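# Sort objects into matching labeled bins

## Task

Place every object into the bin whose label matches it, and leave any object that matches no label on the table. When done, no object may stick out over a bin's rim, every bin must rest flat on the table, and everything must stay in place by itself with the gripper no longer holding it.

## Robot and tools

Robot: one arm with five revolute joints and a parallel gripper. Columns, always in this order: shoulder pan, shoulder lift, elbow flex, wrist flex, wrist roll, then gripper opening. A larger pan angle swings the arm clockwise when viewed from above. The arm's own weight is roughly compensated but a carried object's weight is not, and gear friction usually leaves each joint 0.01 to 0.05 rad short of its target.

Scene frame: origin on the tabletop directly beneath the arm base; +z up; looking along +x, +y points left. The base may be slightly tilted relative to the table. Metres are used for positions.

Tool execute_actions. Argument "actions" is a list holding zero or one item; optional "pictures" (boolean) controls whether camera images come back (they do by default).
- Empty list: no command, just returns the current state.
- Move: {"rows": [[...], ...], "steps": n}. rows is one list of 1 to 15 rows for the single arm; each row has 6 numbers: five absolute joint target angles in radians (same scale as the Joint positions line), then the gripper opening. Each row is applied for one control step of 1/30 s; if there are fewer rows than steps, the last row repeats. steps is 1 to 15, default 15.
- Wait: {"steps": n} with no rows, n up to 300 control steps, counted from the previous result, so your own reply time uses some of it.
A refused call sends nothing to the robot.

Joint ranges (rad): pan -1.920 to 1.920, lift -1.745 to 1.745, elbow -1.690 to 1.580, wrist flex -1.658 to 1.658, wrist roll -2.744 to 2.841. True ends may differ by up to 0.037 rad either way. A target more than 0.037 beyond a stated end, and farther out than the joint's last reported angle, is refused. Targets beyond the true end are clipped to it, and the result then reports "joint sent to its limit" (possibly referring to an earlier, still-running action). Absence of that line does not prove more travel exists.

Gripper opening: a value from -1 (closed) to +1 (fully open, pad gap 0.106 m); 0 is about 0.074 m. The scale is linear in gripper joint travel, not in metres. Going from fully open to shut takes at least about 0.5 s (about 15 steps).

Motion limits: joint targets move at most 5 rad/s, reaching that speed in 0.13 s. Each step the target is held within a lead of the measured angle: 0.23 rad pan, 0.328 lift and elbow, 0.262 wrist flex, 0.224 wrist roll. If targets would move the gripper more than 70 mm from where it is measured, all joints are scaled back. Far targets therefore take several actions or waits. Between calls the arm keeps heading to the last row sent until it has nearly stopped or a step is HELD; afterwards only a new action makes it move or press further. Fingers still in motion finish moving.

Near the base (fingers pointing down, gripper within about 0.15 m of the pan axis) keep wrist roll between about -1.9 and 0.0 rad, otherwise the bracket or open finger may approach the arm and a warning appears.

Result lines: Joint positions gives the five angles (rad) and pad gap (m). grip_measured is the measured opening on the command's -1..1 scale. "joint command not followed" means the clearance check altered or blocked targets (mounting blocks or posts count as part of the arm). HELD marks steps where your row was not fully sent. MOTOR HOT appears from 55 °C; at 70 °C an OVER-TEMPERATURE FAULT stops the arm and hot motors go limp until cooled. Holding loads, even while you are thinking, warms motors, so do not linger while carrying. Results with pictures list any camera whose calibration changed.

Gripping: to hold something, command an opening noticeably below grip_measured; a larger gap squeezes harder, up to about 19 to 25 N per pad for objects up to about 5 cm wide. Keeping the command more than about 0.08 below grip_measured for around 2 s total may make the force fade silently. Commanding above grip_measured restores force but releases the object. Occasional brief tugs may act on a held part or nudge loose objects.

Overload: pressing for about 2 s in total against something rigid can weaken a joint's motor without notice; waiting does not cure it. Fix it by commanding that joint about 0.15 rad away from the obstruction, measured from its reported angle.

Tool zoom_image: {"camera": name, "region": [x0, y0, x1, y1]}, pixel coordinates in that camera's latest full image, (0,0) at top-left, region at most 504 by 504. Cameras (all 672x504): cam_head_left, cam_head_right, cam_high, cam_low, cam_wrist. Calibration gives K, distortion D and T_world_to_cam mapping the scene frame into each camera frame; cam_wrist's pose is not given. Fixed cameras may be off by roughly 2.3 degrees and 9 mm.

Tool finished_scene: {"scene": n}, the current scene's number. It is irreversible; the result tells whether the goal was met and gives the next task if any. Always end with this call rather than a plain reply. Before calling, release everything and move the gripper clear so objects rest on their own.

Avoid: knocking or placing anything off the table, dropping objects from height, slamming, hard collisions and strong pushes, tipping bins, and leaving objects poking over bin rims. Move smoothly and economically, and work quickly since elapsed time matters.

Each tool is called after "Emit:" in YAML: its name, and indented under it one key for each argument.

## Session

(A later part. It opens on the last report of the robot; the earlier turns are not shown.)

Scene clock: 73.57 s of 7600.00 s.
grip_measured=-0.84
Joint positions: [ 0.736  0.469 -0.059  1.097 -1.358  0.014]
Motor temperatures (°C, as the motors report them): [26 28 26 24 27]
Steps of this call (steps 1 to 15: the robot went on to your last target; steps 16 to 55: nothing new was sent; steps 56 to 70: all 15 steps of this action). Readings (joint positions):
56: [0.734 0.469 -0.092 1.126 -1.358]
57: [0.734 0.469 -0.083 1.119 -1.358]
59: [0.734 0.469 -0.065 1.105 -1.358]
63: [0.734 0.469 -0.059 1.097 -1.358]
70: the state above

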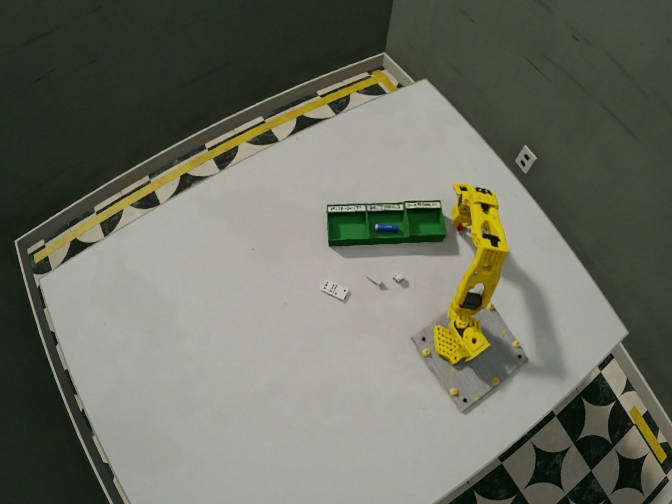

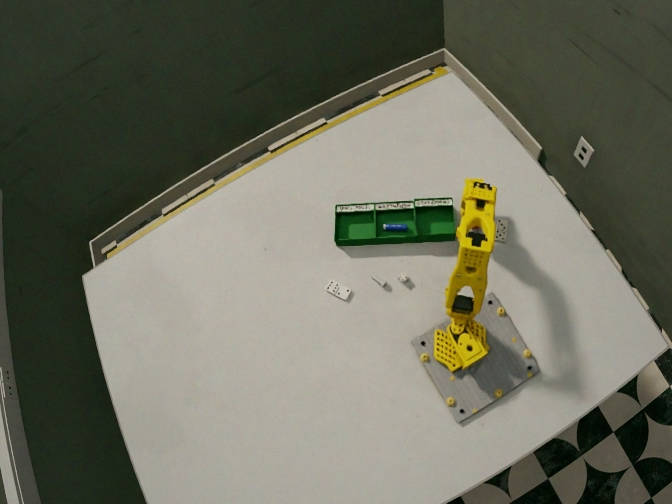

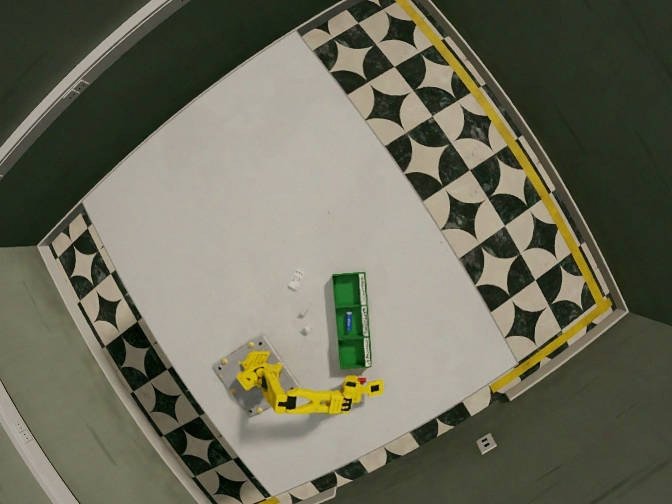

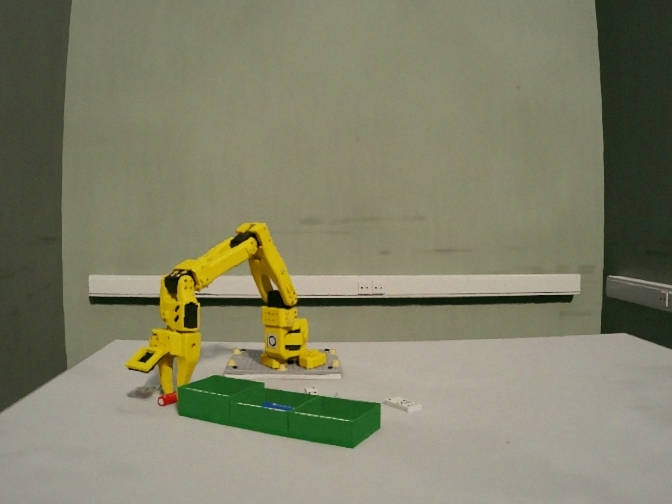

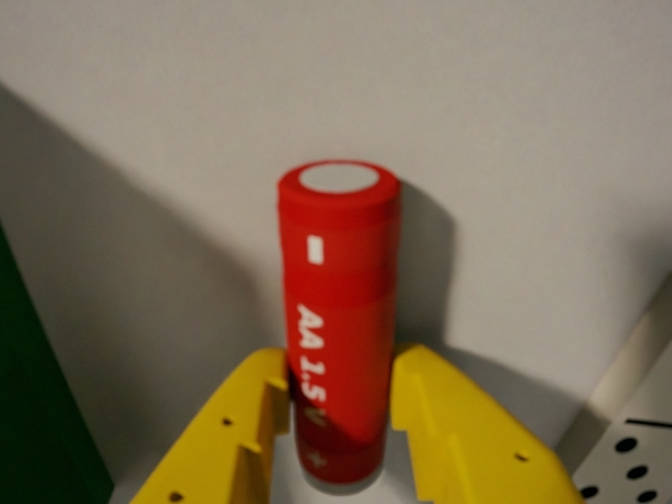

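Emit:
execute_actions:
  actions:
    - {"rows":[[0.74,0.48,-0.12,1.16,-1.35,-0.9],[0.74,0.48,-0.22,1.26,-1.35,-0.9],[0.74,0.48,-0.32,1.36,-1.35,-0.9],[0.74,0.48,-0.42,1.45,-1.35,-0.9],[0.74,0.49,-0.52,1.53,-1.35,-0.9],[0.74,0.50,-0.62,1.6,-1.35,-0.9],[0.72,0.52,-0.70,1.62,-1.3,-0.9],[0.62,0.55,-0.75,1.62,-1.18,-0.9],[0.5,0.58,-0.78,1.62,-1.05,-0.9],[0.38,0.61,-0.8,1.62,-0.9,-0.9],[0.26,0.64,-0.8,1.62,-0.75,-0.9],[0.16,0.66,-0.8,1.62,-0.6,-0.9],[0.09,0.67,-0.78,1.62,-0.45,-0.9]],"steps":15}

Emit:
execute_actions:
  actions:
    - {"steps":12}

Scene clock: 76.93 s of 7600.00 s.
grip_measured=-0.84
Joint positions: [ 0.395  0.642 -0.761  1.608 -0.978  0.014]
Motor temperatures (°C, as the motors report them): [26 28 26 24 27]
Steps of this call (steps 1 to 15: the robot went on to your last target; steps 16 to 86: nothing new was sent; steps 87 to 101: all 15 steps of this action). Readings (joint positions):
87: [0.736 0.469 -0.059 1.097 -1.358]
88: [0.736 0.469 -0.060 1.103 -1.358]
90: [0.736 0.470 -0.128 1.185 -1.358]
94: [0.733 0.490 -0.430 1.445 -1.346]
101: the state above

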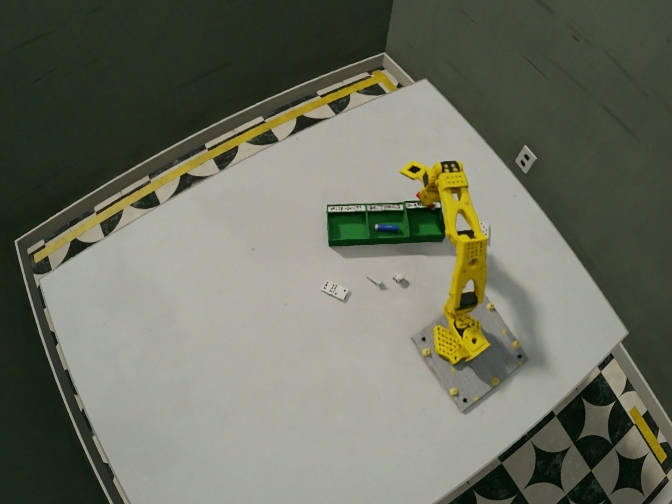

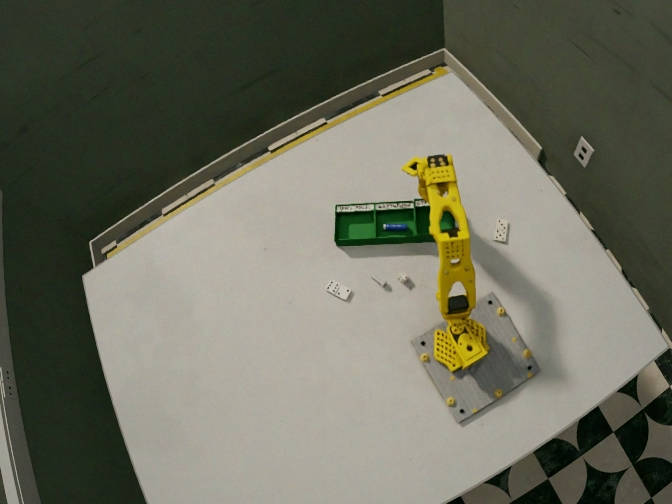

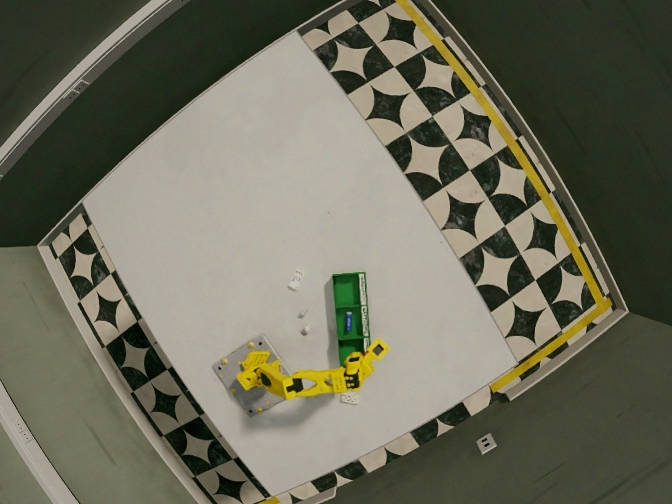

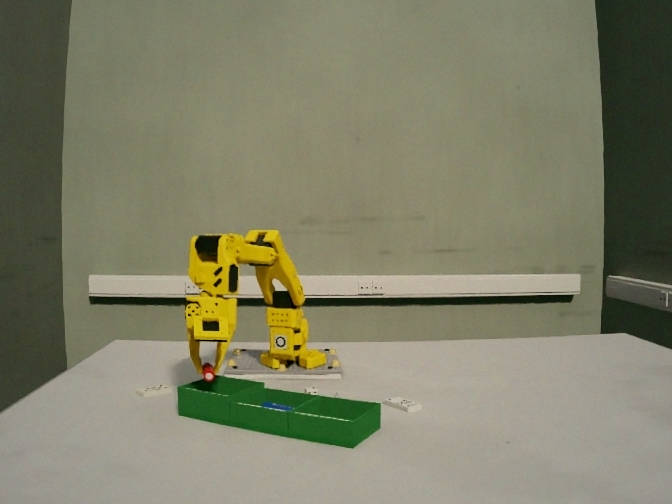

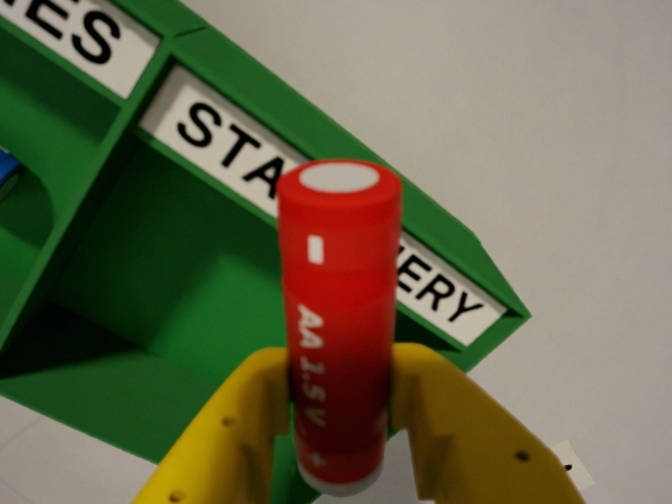

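Scene clock: 77.33 s of 7600.00 s.
grip_measured=-0.84
Joint positions: [ 0.093  0.656 -0.761  1.613 -0.467  0.014]
Motor temperatures (°C, as the motors report them): [26 28 26 24 27]
Steps of this call (steps 1 to 12: the robot went on to your last target). Readings (joint positions):
1: [0.337 0.650 -0.761 1.610 -0.922]
2: [0.280 0.653 -0.761 1.611 -0.866]
4: [0.171 0.656 -0.761 1.611 -0.752]
8: [0.094 0.656 -0.761 1.613 -0.536]
12: the state above

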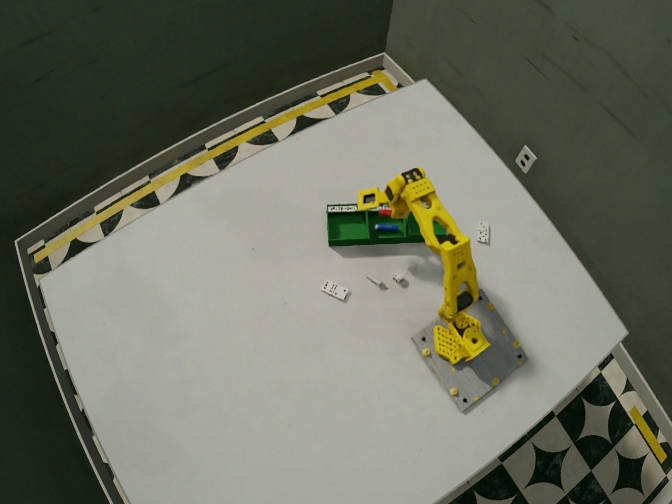

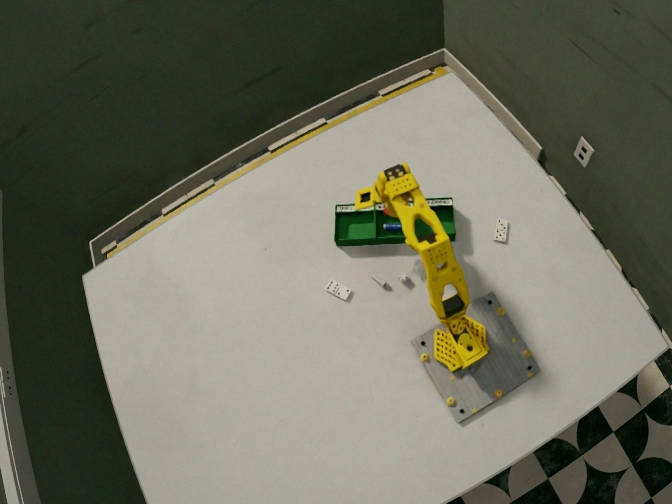

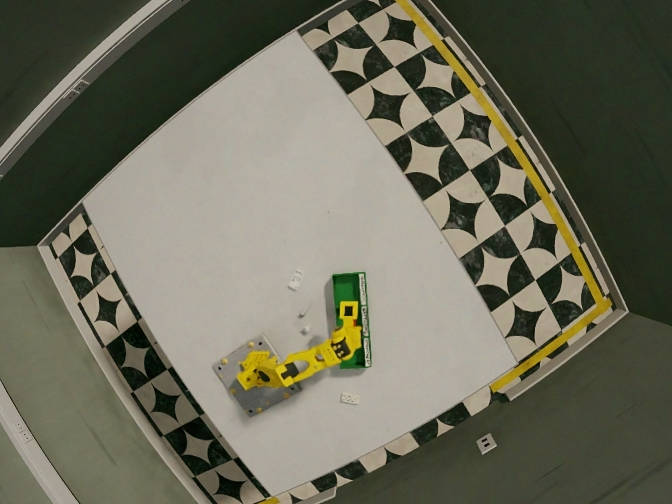

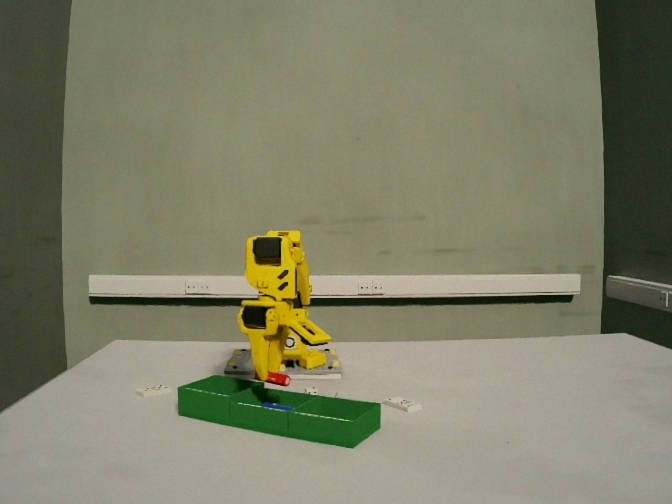

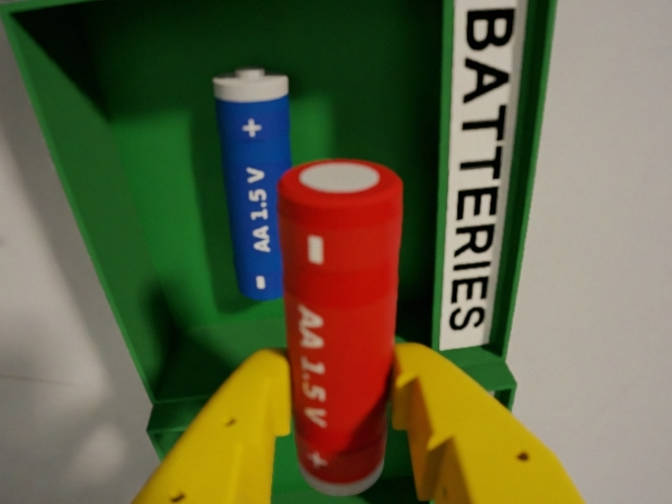

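Emit:
execute_actions:
  actions:
    - {"rows":[[0.085,0.67,-0.74,1.59,-0.47,-0.9],[0.08,0.67,-0.70,1.55,-0.47,-0.9],[0.08,0.67,-0.66,1.52,-0.47,-0.9],[0.08,0.67,-0.62,1.48,-0.47,-0.9]],"steps":12}

Scene clock: 80.67 s of 7600.00 s.
grip_measured=-0.84
Joint positions: [ 0.085  0.657 -0.638  1.488 -0.462  0.014]
Motor temperatures (°C, as the motors report them): [26 28 26 24 27]
Steps of this call (steps 1 to 30: the robot went on to your last target; steps 31 to 88: nothing new was sent; steps 89 to 100: all 12 steps of this action). Readings (joint positions):
89: [0.093 0.656 -0.761 1.613 -0.458]
90: [0.091 0.656 -0.760 1.608 -0.459]
92: [0.088 0.656 -0.721 1.568 -0.461]
96: [0.085 0.657 -0.641 1.498 -0.462]
100: the state above

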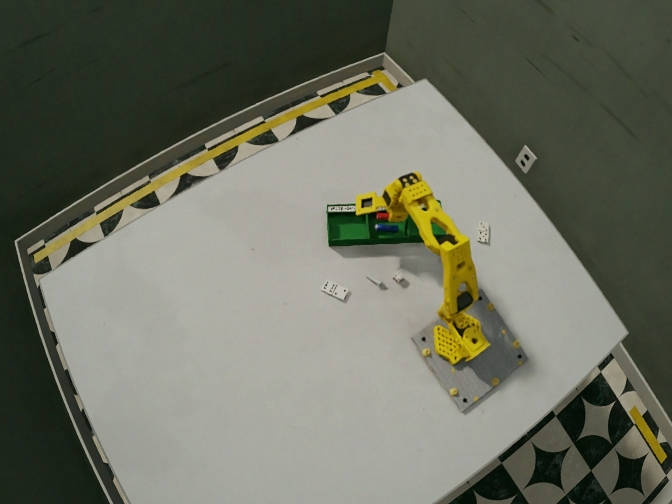

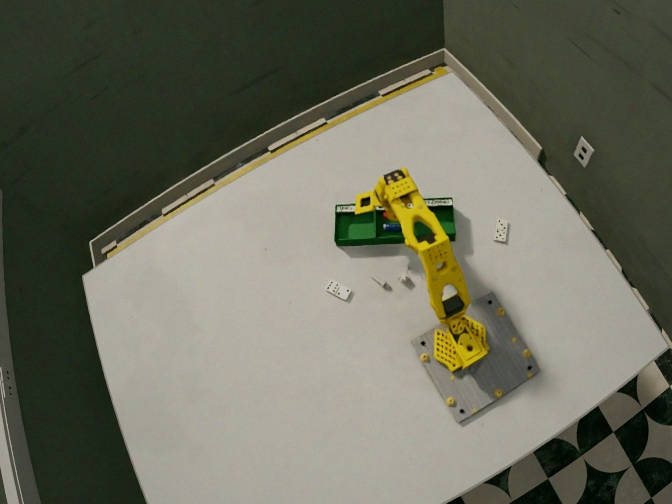

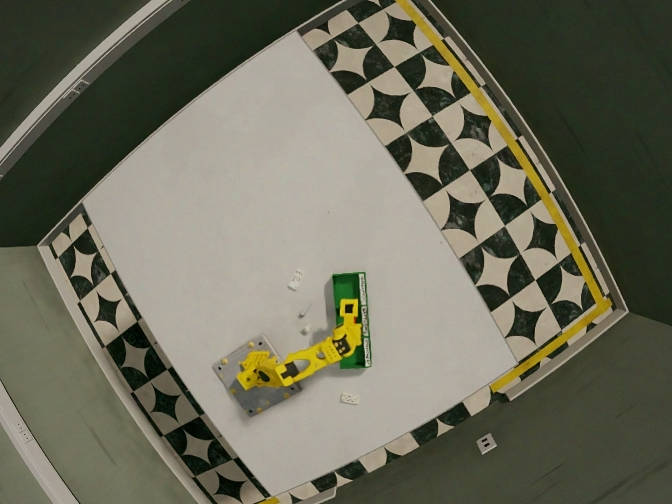

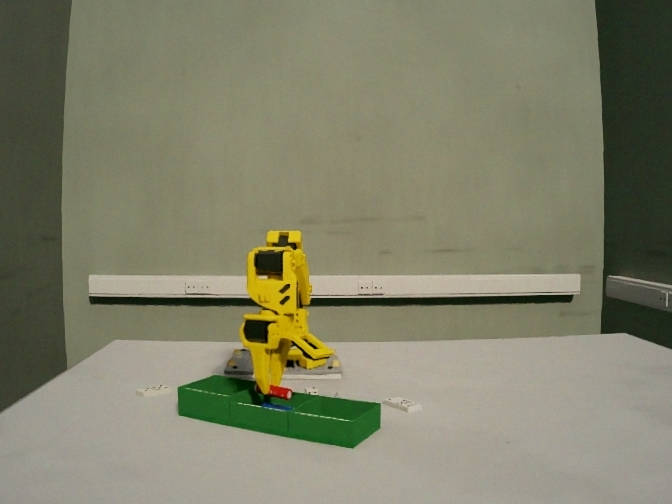

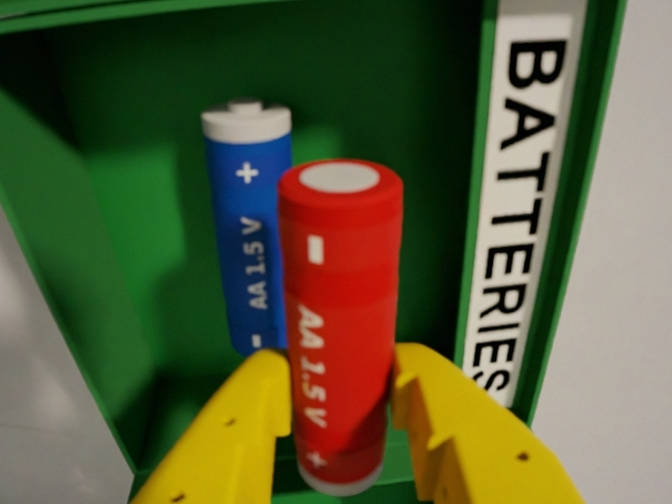

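Emit:
execute_actions:
  actions:
    - {"rows":[[0.07,0.70,-0.68,1.5,-0.47,-0.9],[0.07,0.73,-0.72,1.5,-0.47,-0.9],[0.07,0.76,-0.76,1.5,-0.47,-0.9]],"steps":12}

Scene clock: 82.77 s of 7600.00 s.
grip_measured=-0.84
Joint positions: [ 0.076  0.743 -0.741  1.493 -0.462  0.014]
Motor temperatures (°C, as the motors report them): [26 28 26 24 27]
Steps of this call (steps 1 to 15: the robot went on to your last target; steps 16 to 51: nothing new was sent; steps 52 to 63: all 12 steps of this action). Readings (joint positions):
52: [0.085 0.657 -0.638 1.488 -0.462]
53: [0.084 0.665 -0.640 1.488 -0.462]
55: [0.079 0.708 -0.683 1.491 -0.462]
59: [0.076 0.743 -0.733 1.493 -0.462]
63: the state above

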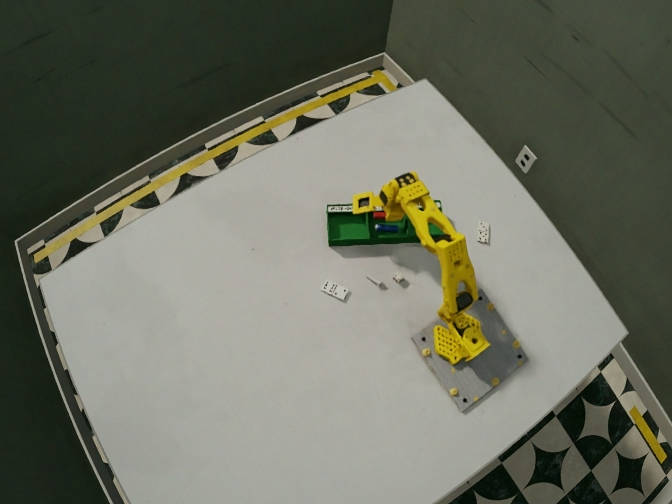

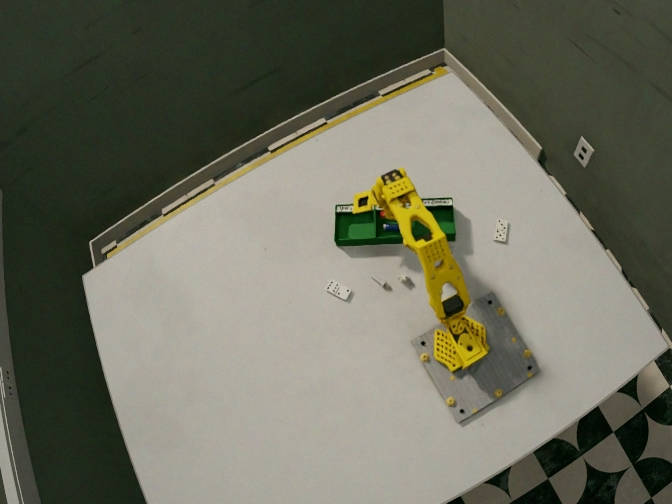

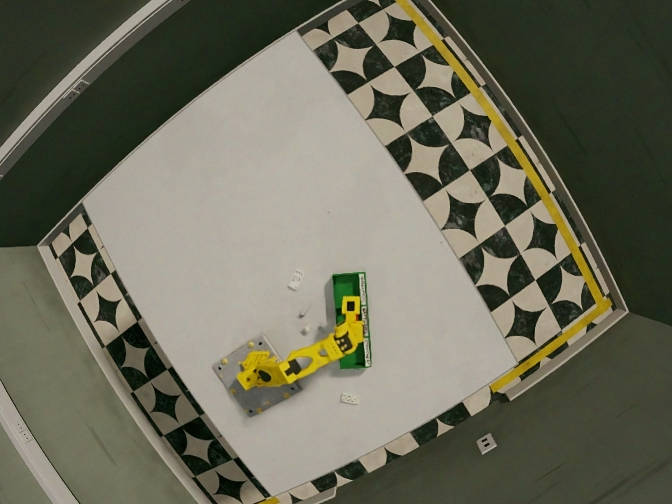

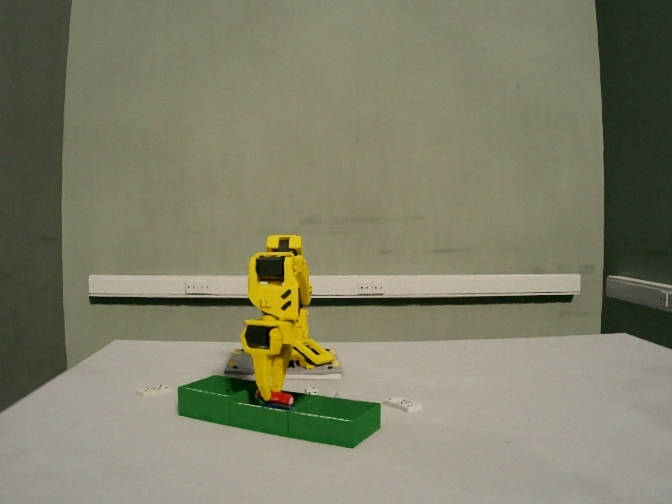

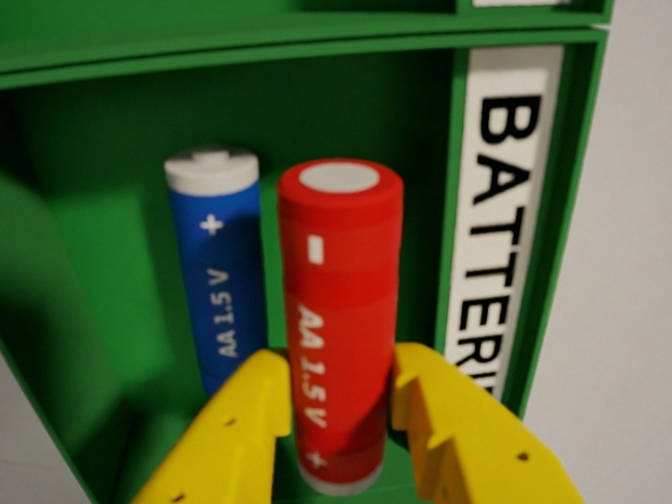

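Emit:
execute_actions:
  actions:
    - {"rows":[[0.07,0.755,-0.73,1.47,-0.47,-0.9],[0.07,0.755,-0.70,1.45,-0.47,-0.9],[0.07,0.755,-0.67,1.42,-0.47,-0.9],[0.07,0.755,-0.64,1.39,-0.47,-0.9]],"steps":12}

Scene clock: 85.77 s of 7600.00 s.
grip_measured=-0.84
Joint positions: [ 0.076  0.743 -0.657  1.398 -0.462  0.014]
Motor temperatures (°C, as the motors report them): [26 28 26 24 27]
Steps of this call (steps 1 to 15: the robot went on to your last target; steps 16 to 78: nothing new was sent; steps 79 to 90: all 12 steps of this action). Readings (joint positions):
79: [0.076 0.743 -0.741 1.493 -0.462]
80: [0.076 0.743 -0.740 1.490 -0.462]
82: [0.076 0.743 -0.714 1.459 -0.462]
86: [0.076 0.743 -0.658 1.405 -0.462]
90: the state above

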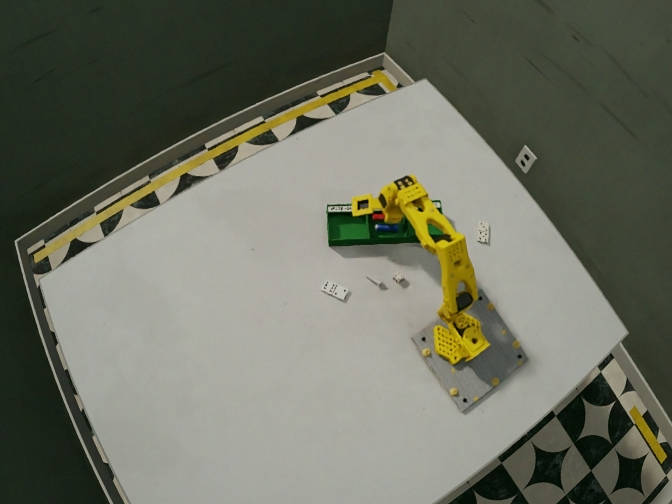

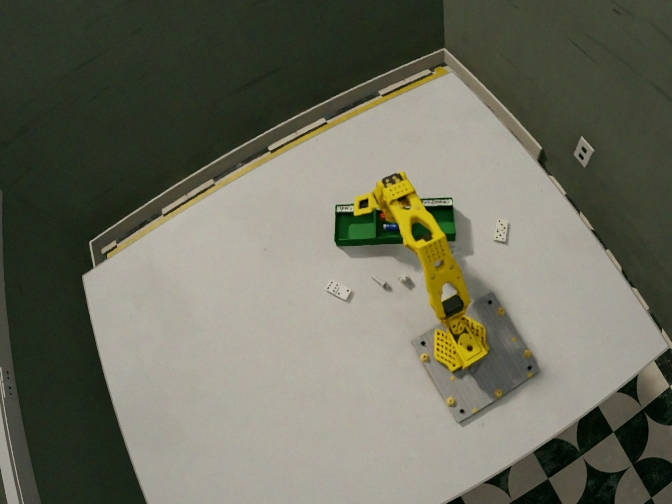

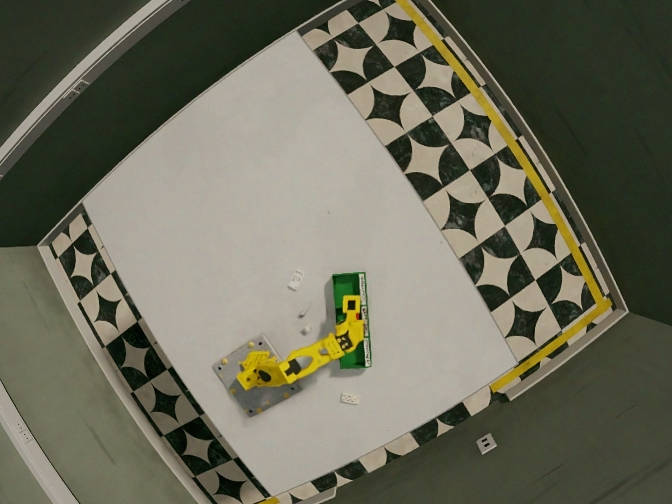

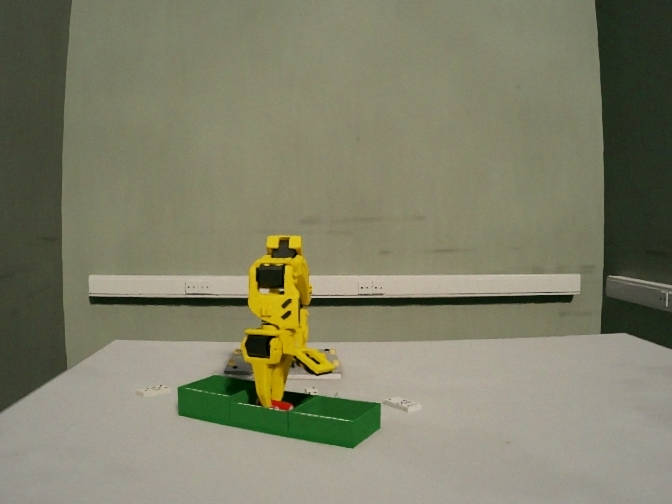

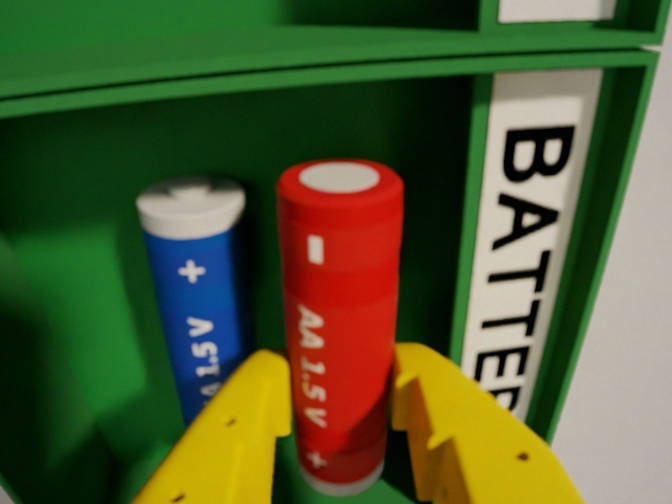

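Emit:
execute_actions:
  actions:
    - {"rows":[[0.07,0.755,-0.61,1.36,-0.47,-0.9],[0.07,0.755,-0.61,1.36,-0.47,-0.9],[0.07,0.755,-0.58,1.33,-0.47,-0.9],[0.07,0.755,-0.58,1.33,-0.47,-0.9],[0.07,0.755,-0.55,1.30,-0.47,-0.9],[0.07,0.755,-0.55,1.30,-0.47,-0.9],[0.07,0.755,-0.53,1.28,-0.47,-0.9]],"steps":13}

Scene clock: 87.47 s of 7600.00 s.
grip_measured=-0.84
Joint positions: [ 0.073  0.742 -0.552  1.301 -0.462  0.014]
Motor temperatures (°C, as the motors report them): [26 28 26 24 27]
Steps of this call (steps 1 to 15: the robot went on to your last target; steps 16 to 38: nothing new was sent; steps 39 to 51: all 13 steps of this action). Readings (joint positions):
39: [0.076 0.743 -0.655 1.396 -0.462]
40: [0.076 0.743 -0.648 1.390 -0.462]
42: [0.076 0.743 -0.623 1.369 -0.462]
46: [0.073 0.743 -0.566 1.317 -0.462]
51: the state above

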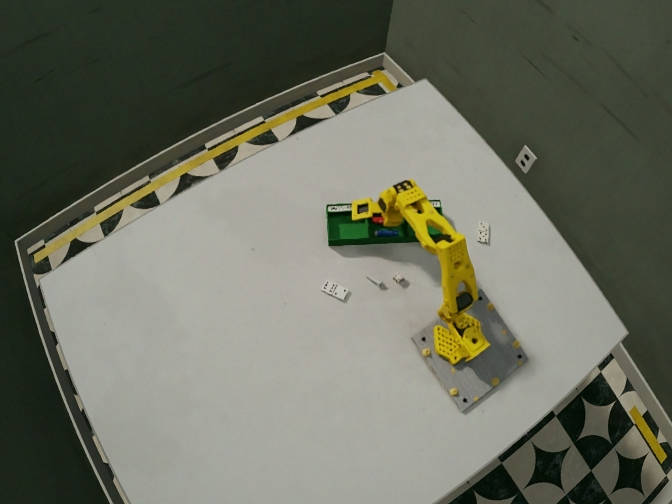

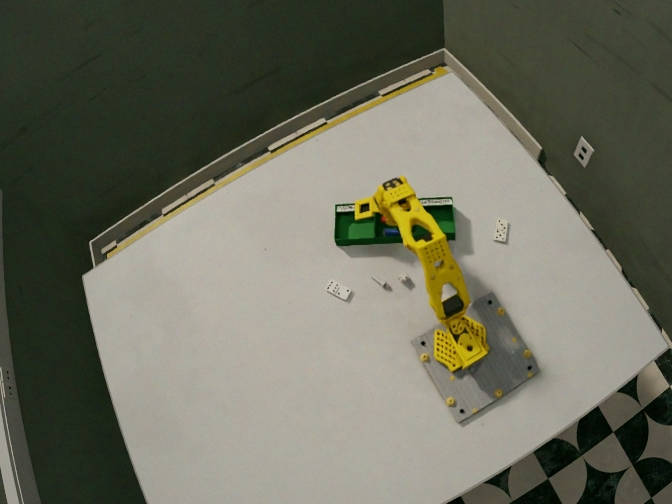

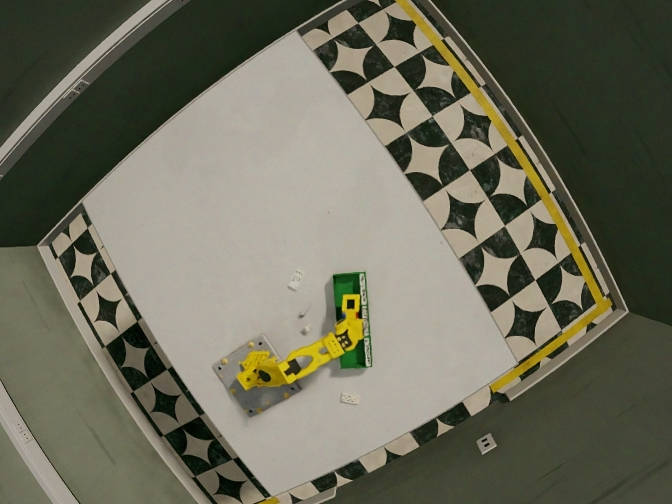

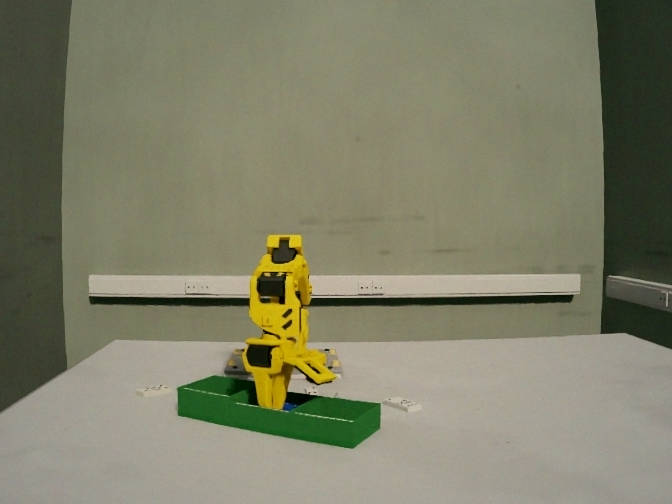

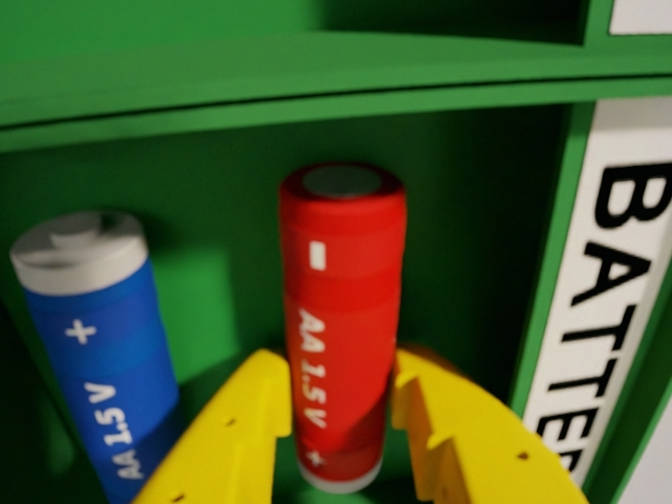

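Emit:
execute_actions:
  actions:
    - {"rows":[[0.07,0.745,-0.55,1.30,-0.47,-0.78],[0.07,0.745,-0.55,1.30,-0.47,-0.7],[0.07,0.745,-0.55,1.30,-0.47,-0.7],[0.07,0.745,-0.55,1.30,-0.47,-0.7],[0.07,0.745,-0.55,1.30,-0.47,-0.7],[0.07,0.73,-0.6,1.35,-0.47,-0.7],[0.07,0.71,-0.64,1.41,-0.47,-0.7],[0.07,0.69,-0.68,1.47,-0.47,-0.7],[0.07,0.66,-0.71,1.53,-0.47,-0.7],[0.07,0.62,-0.73,1.58,-0.47,-0.7],[0.07,0.57,-0.74,1.62,-0.47,-0.7],[0.07,0.52,-0.74,1.62,-0.47,-0.7]],"steps":15}

Scene clock: 90.00 s of 7600.00 s.
grip_measured=-0.71
Joint positions: [ 0.073  0.556 -0.721  1.596 -0.462  0.024]
Motor temperatures (°C, as the motors report them): [26 28 26 24 27]
Steps of this call (steps 1 to 15: the robot went on to your last target; steps 16 to 61: nothing new was sent; steps 62 to 76: all 15 steps of this action). Readings (joint positions):
62: [0.073 0.740 -0.552 1.301 -0.462]
63: [0.073 0.740 -0.552 1.301 -0.462]
65: [0.073 0.740 -0.552 1.301 -0.462]
69: [0.073 0.737 -0.574 1.335 -0.462]
76: the state above

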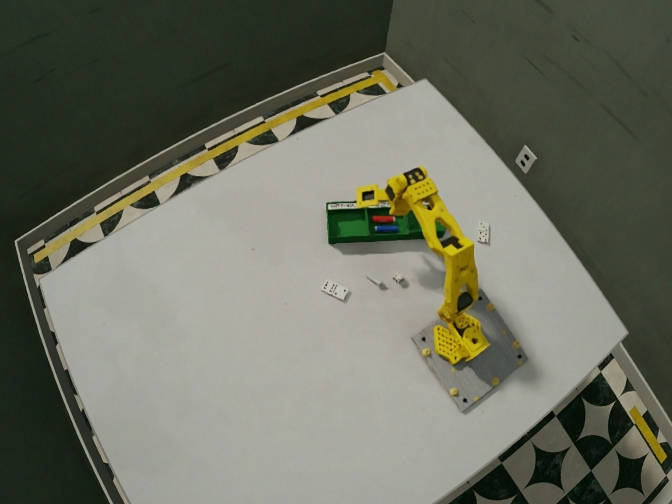

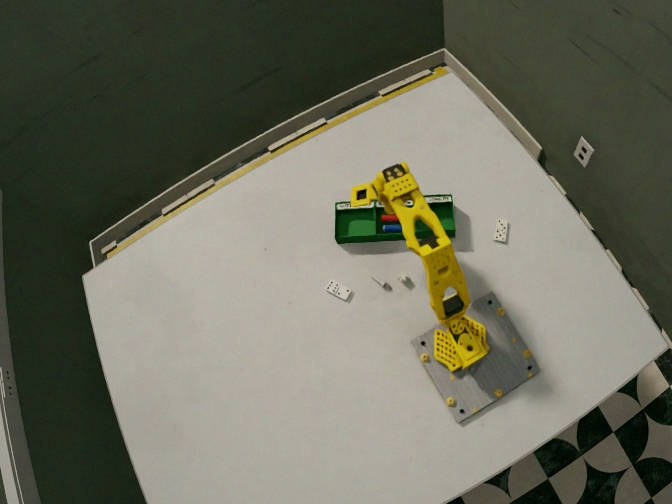

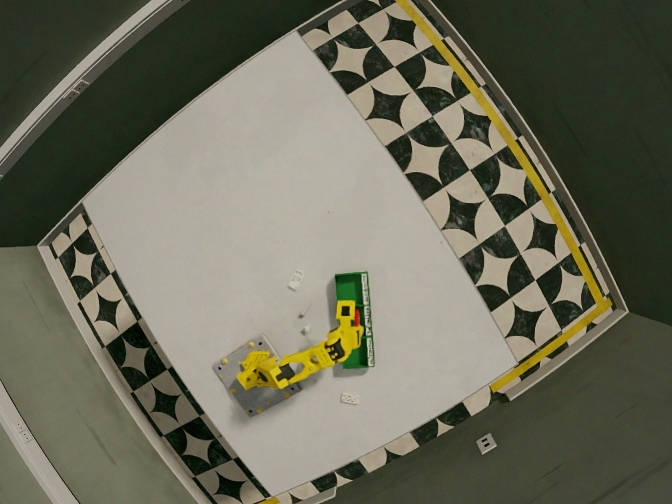

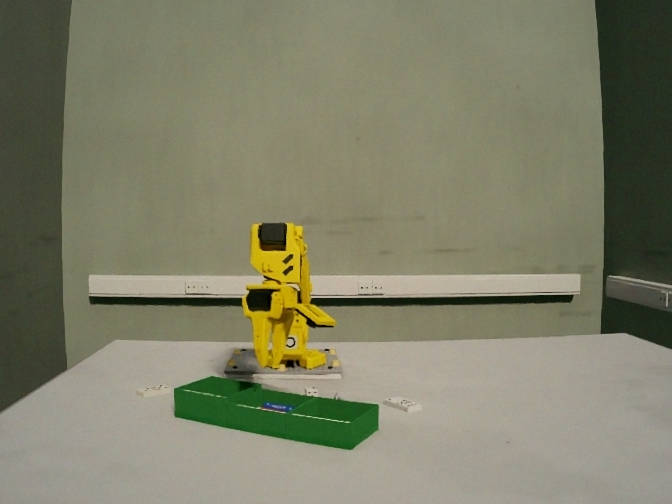

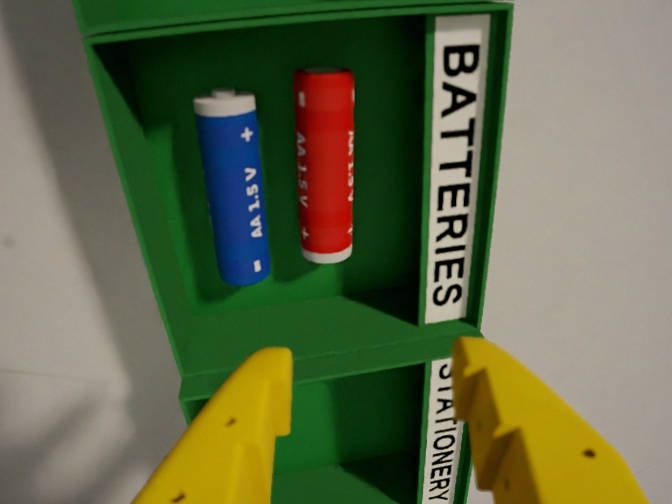

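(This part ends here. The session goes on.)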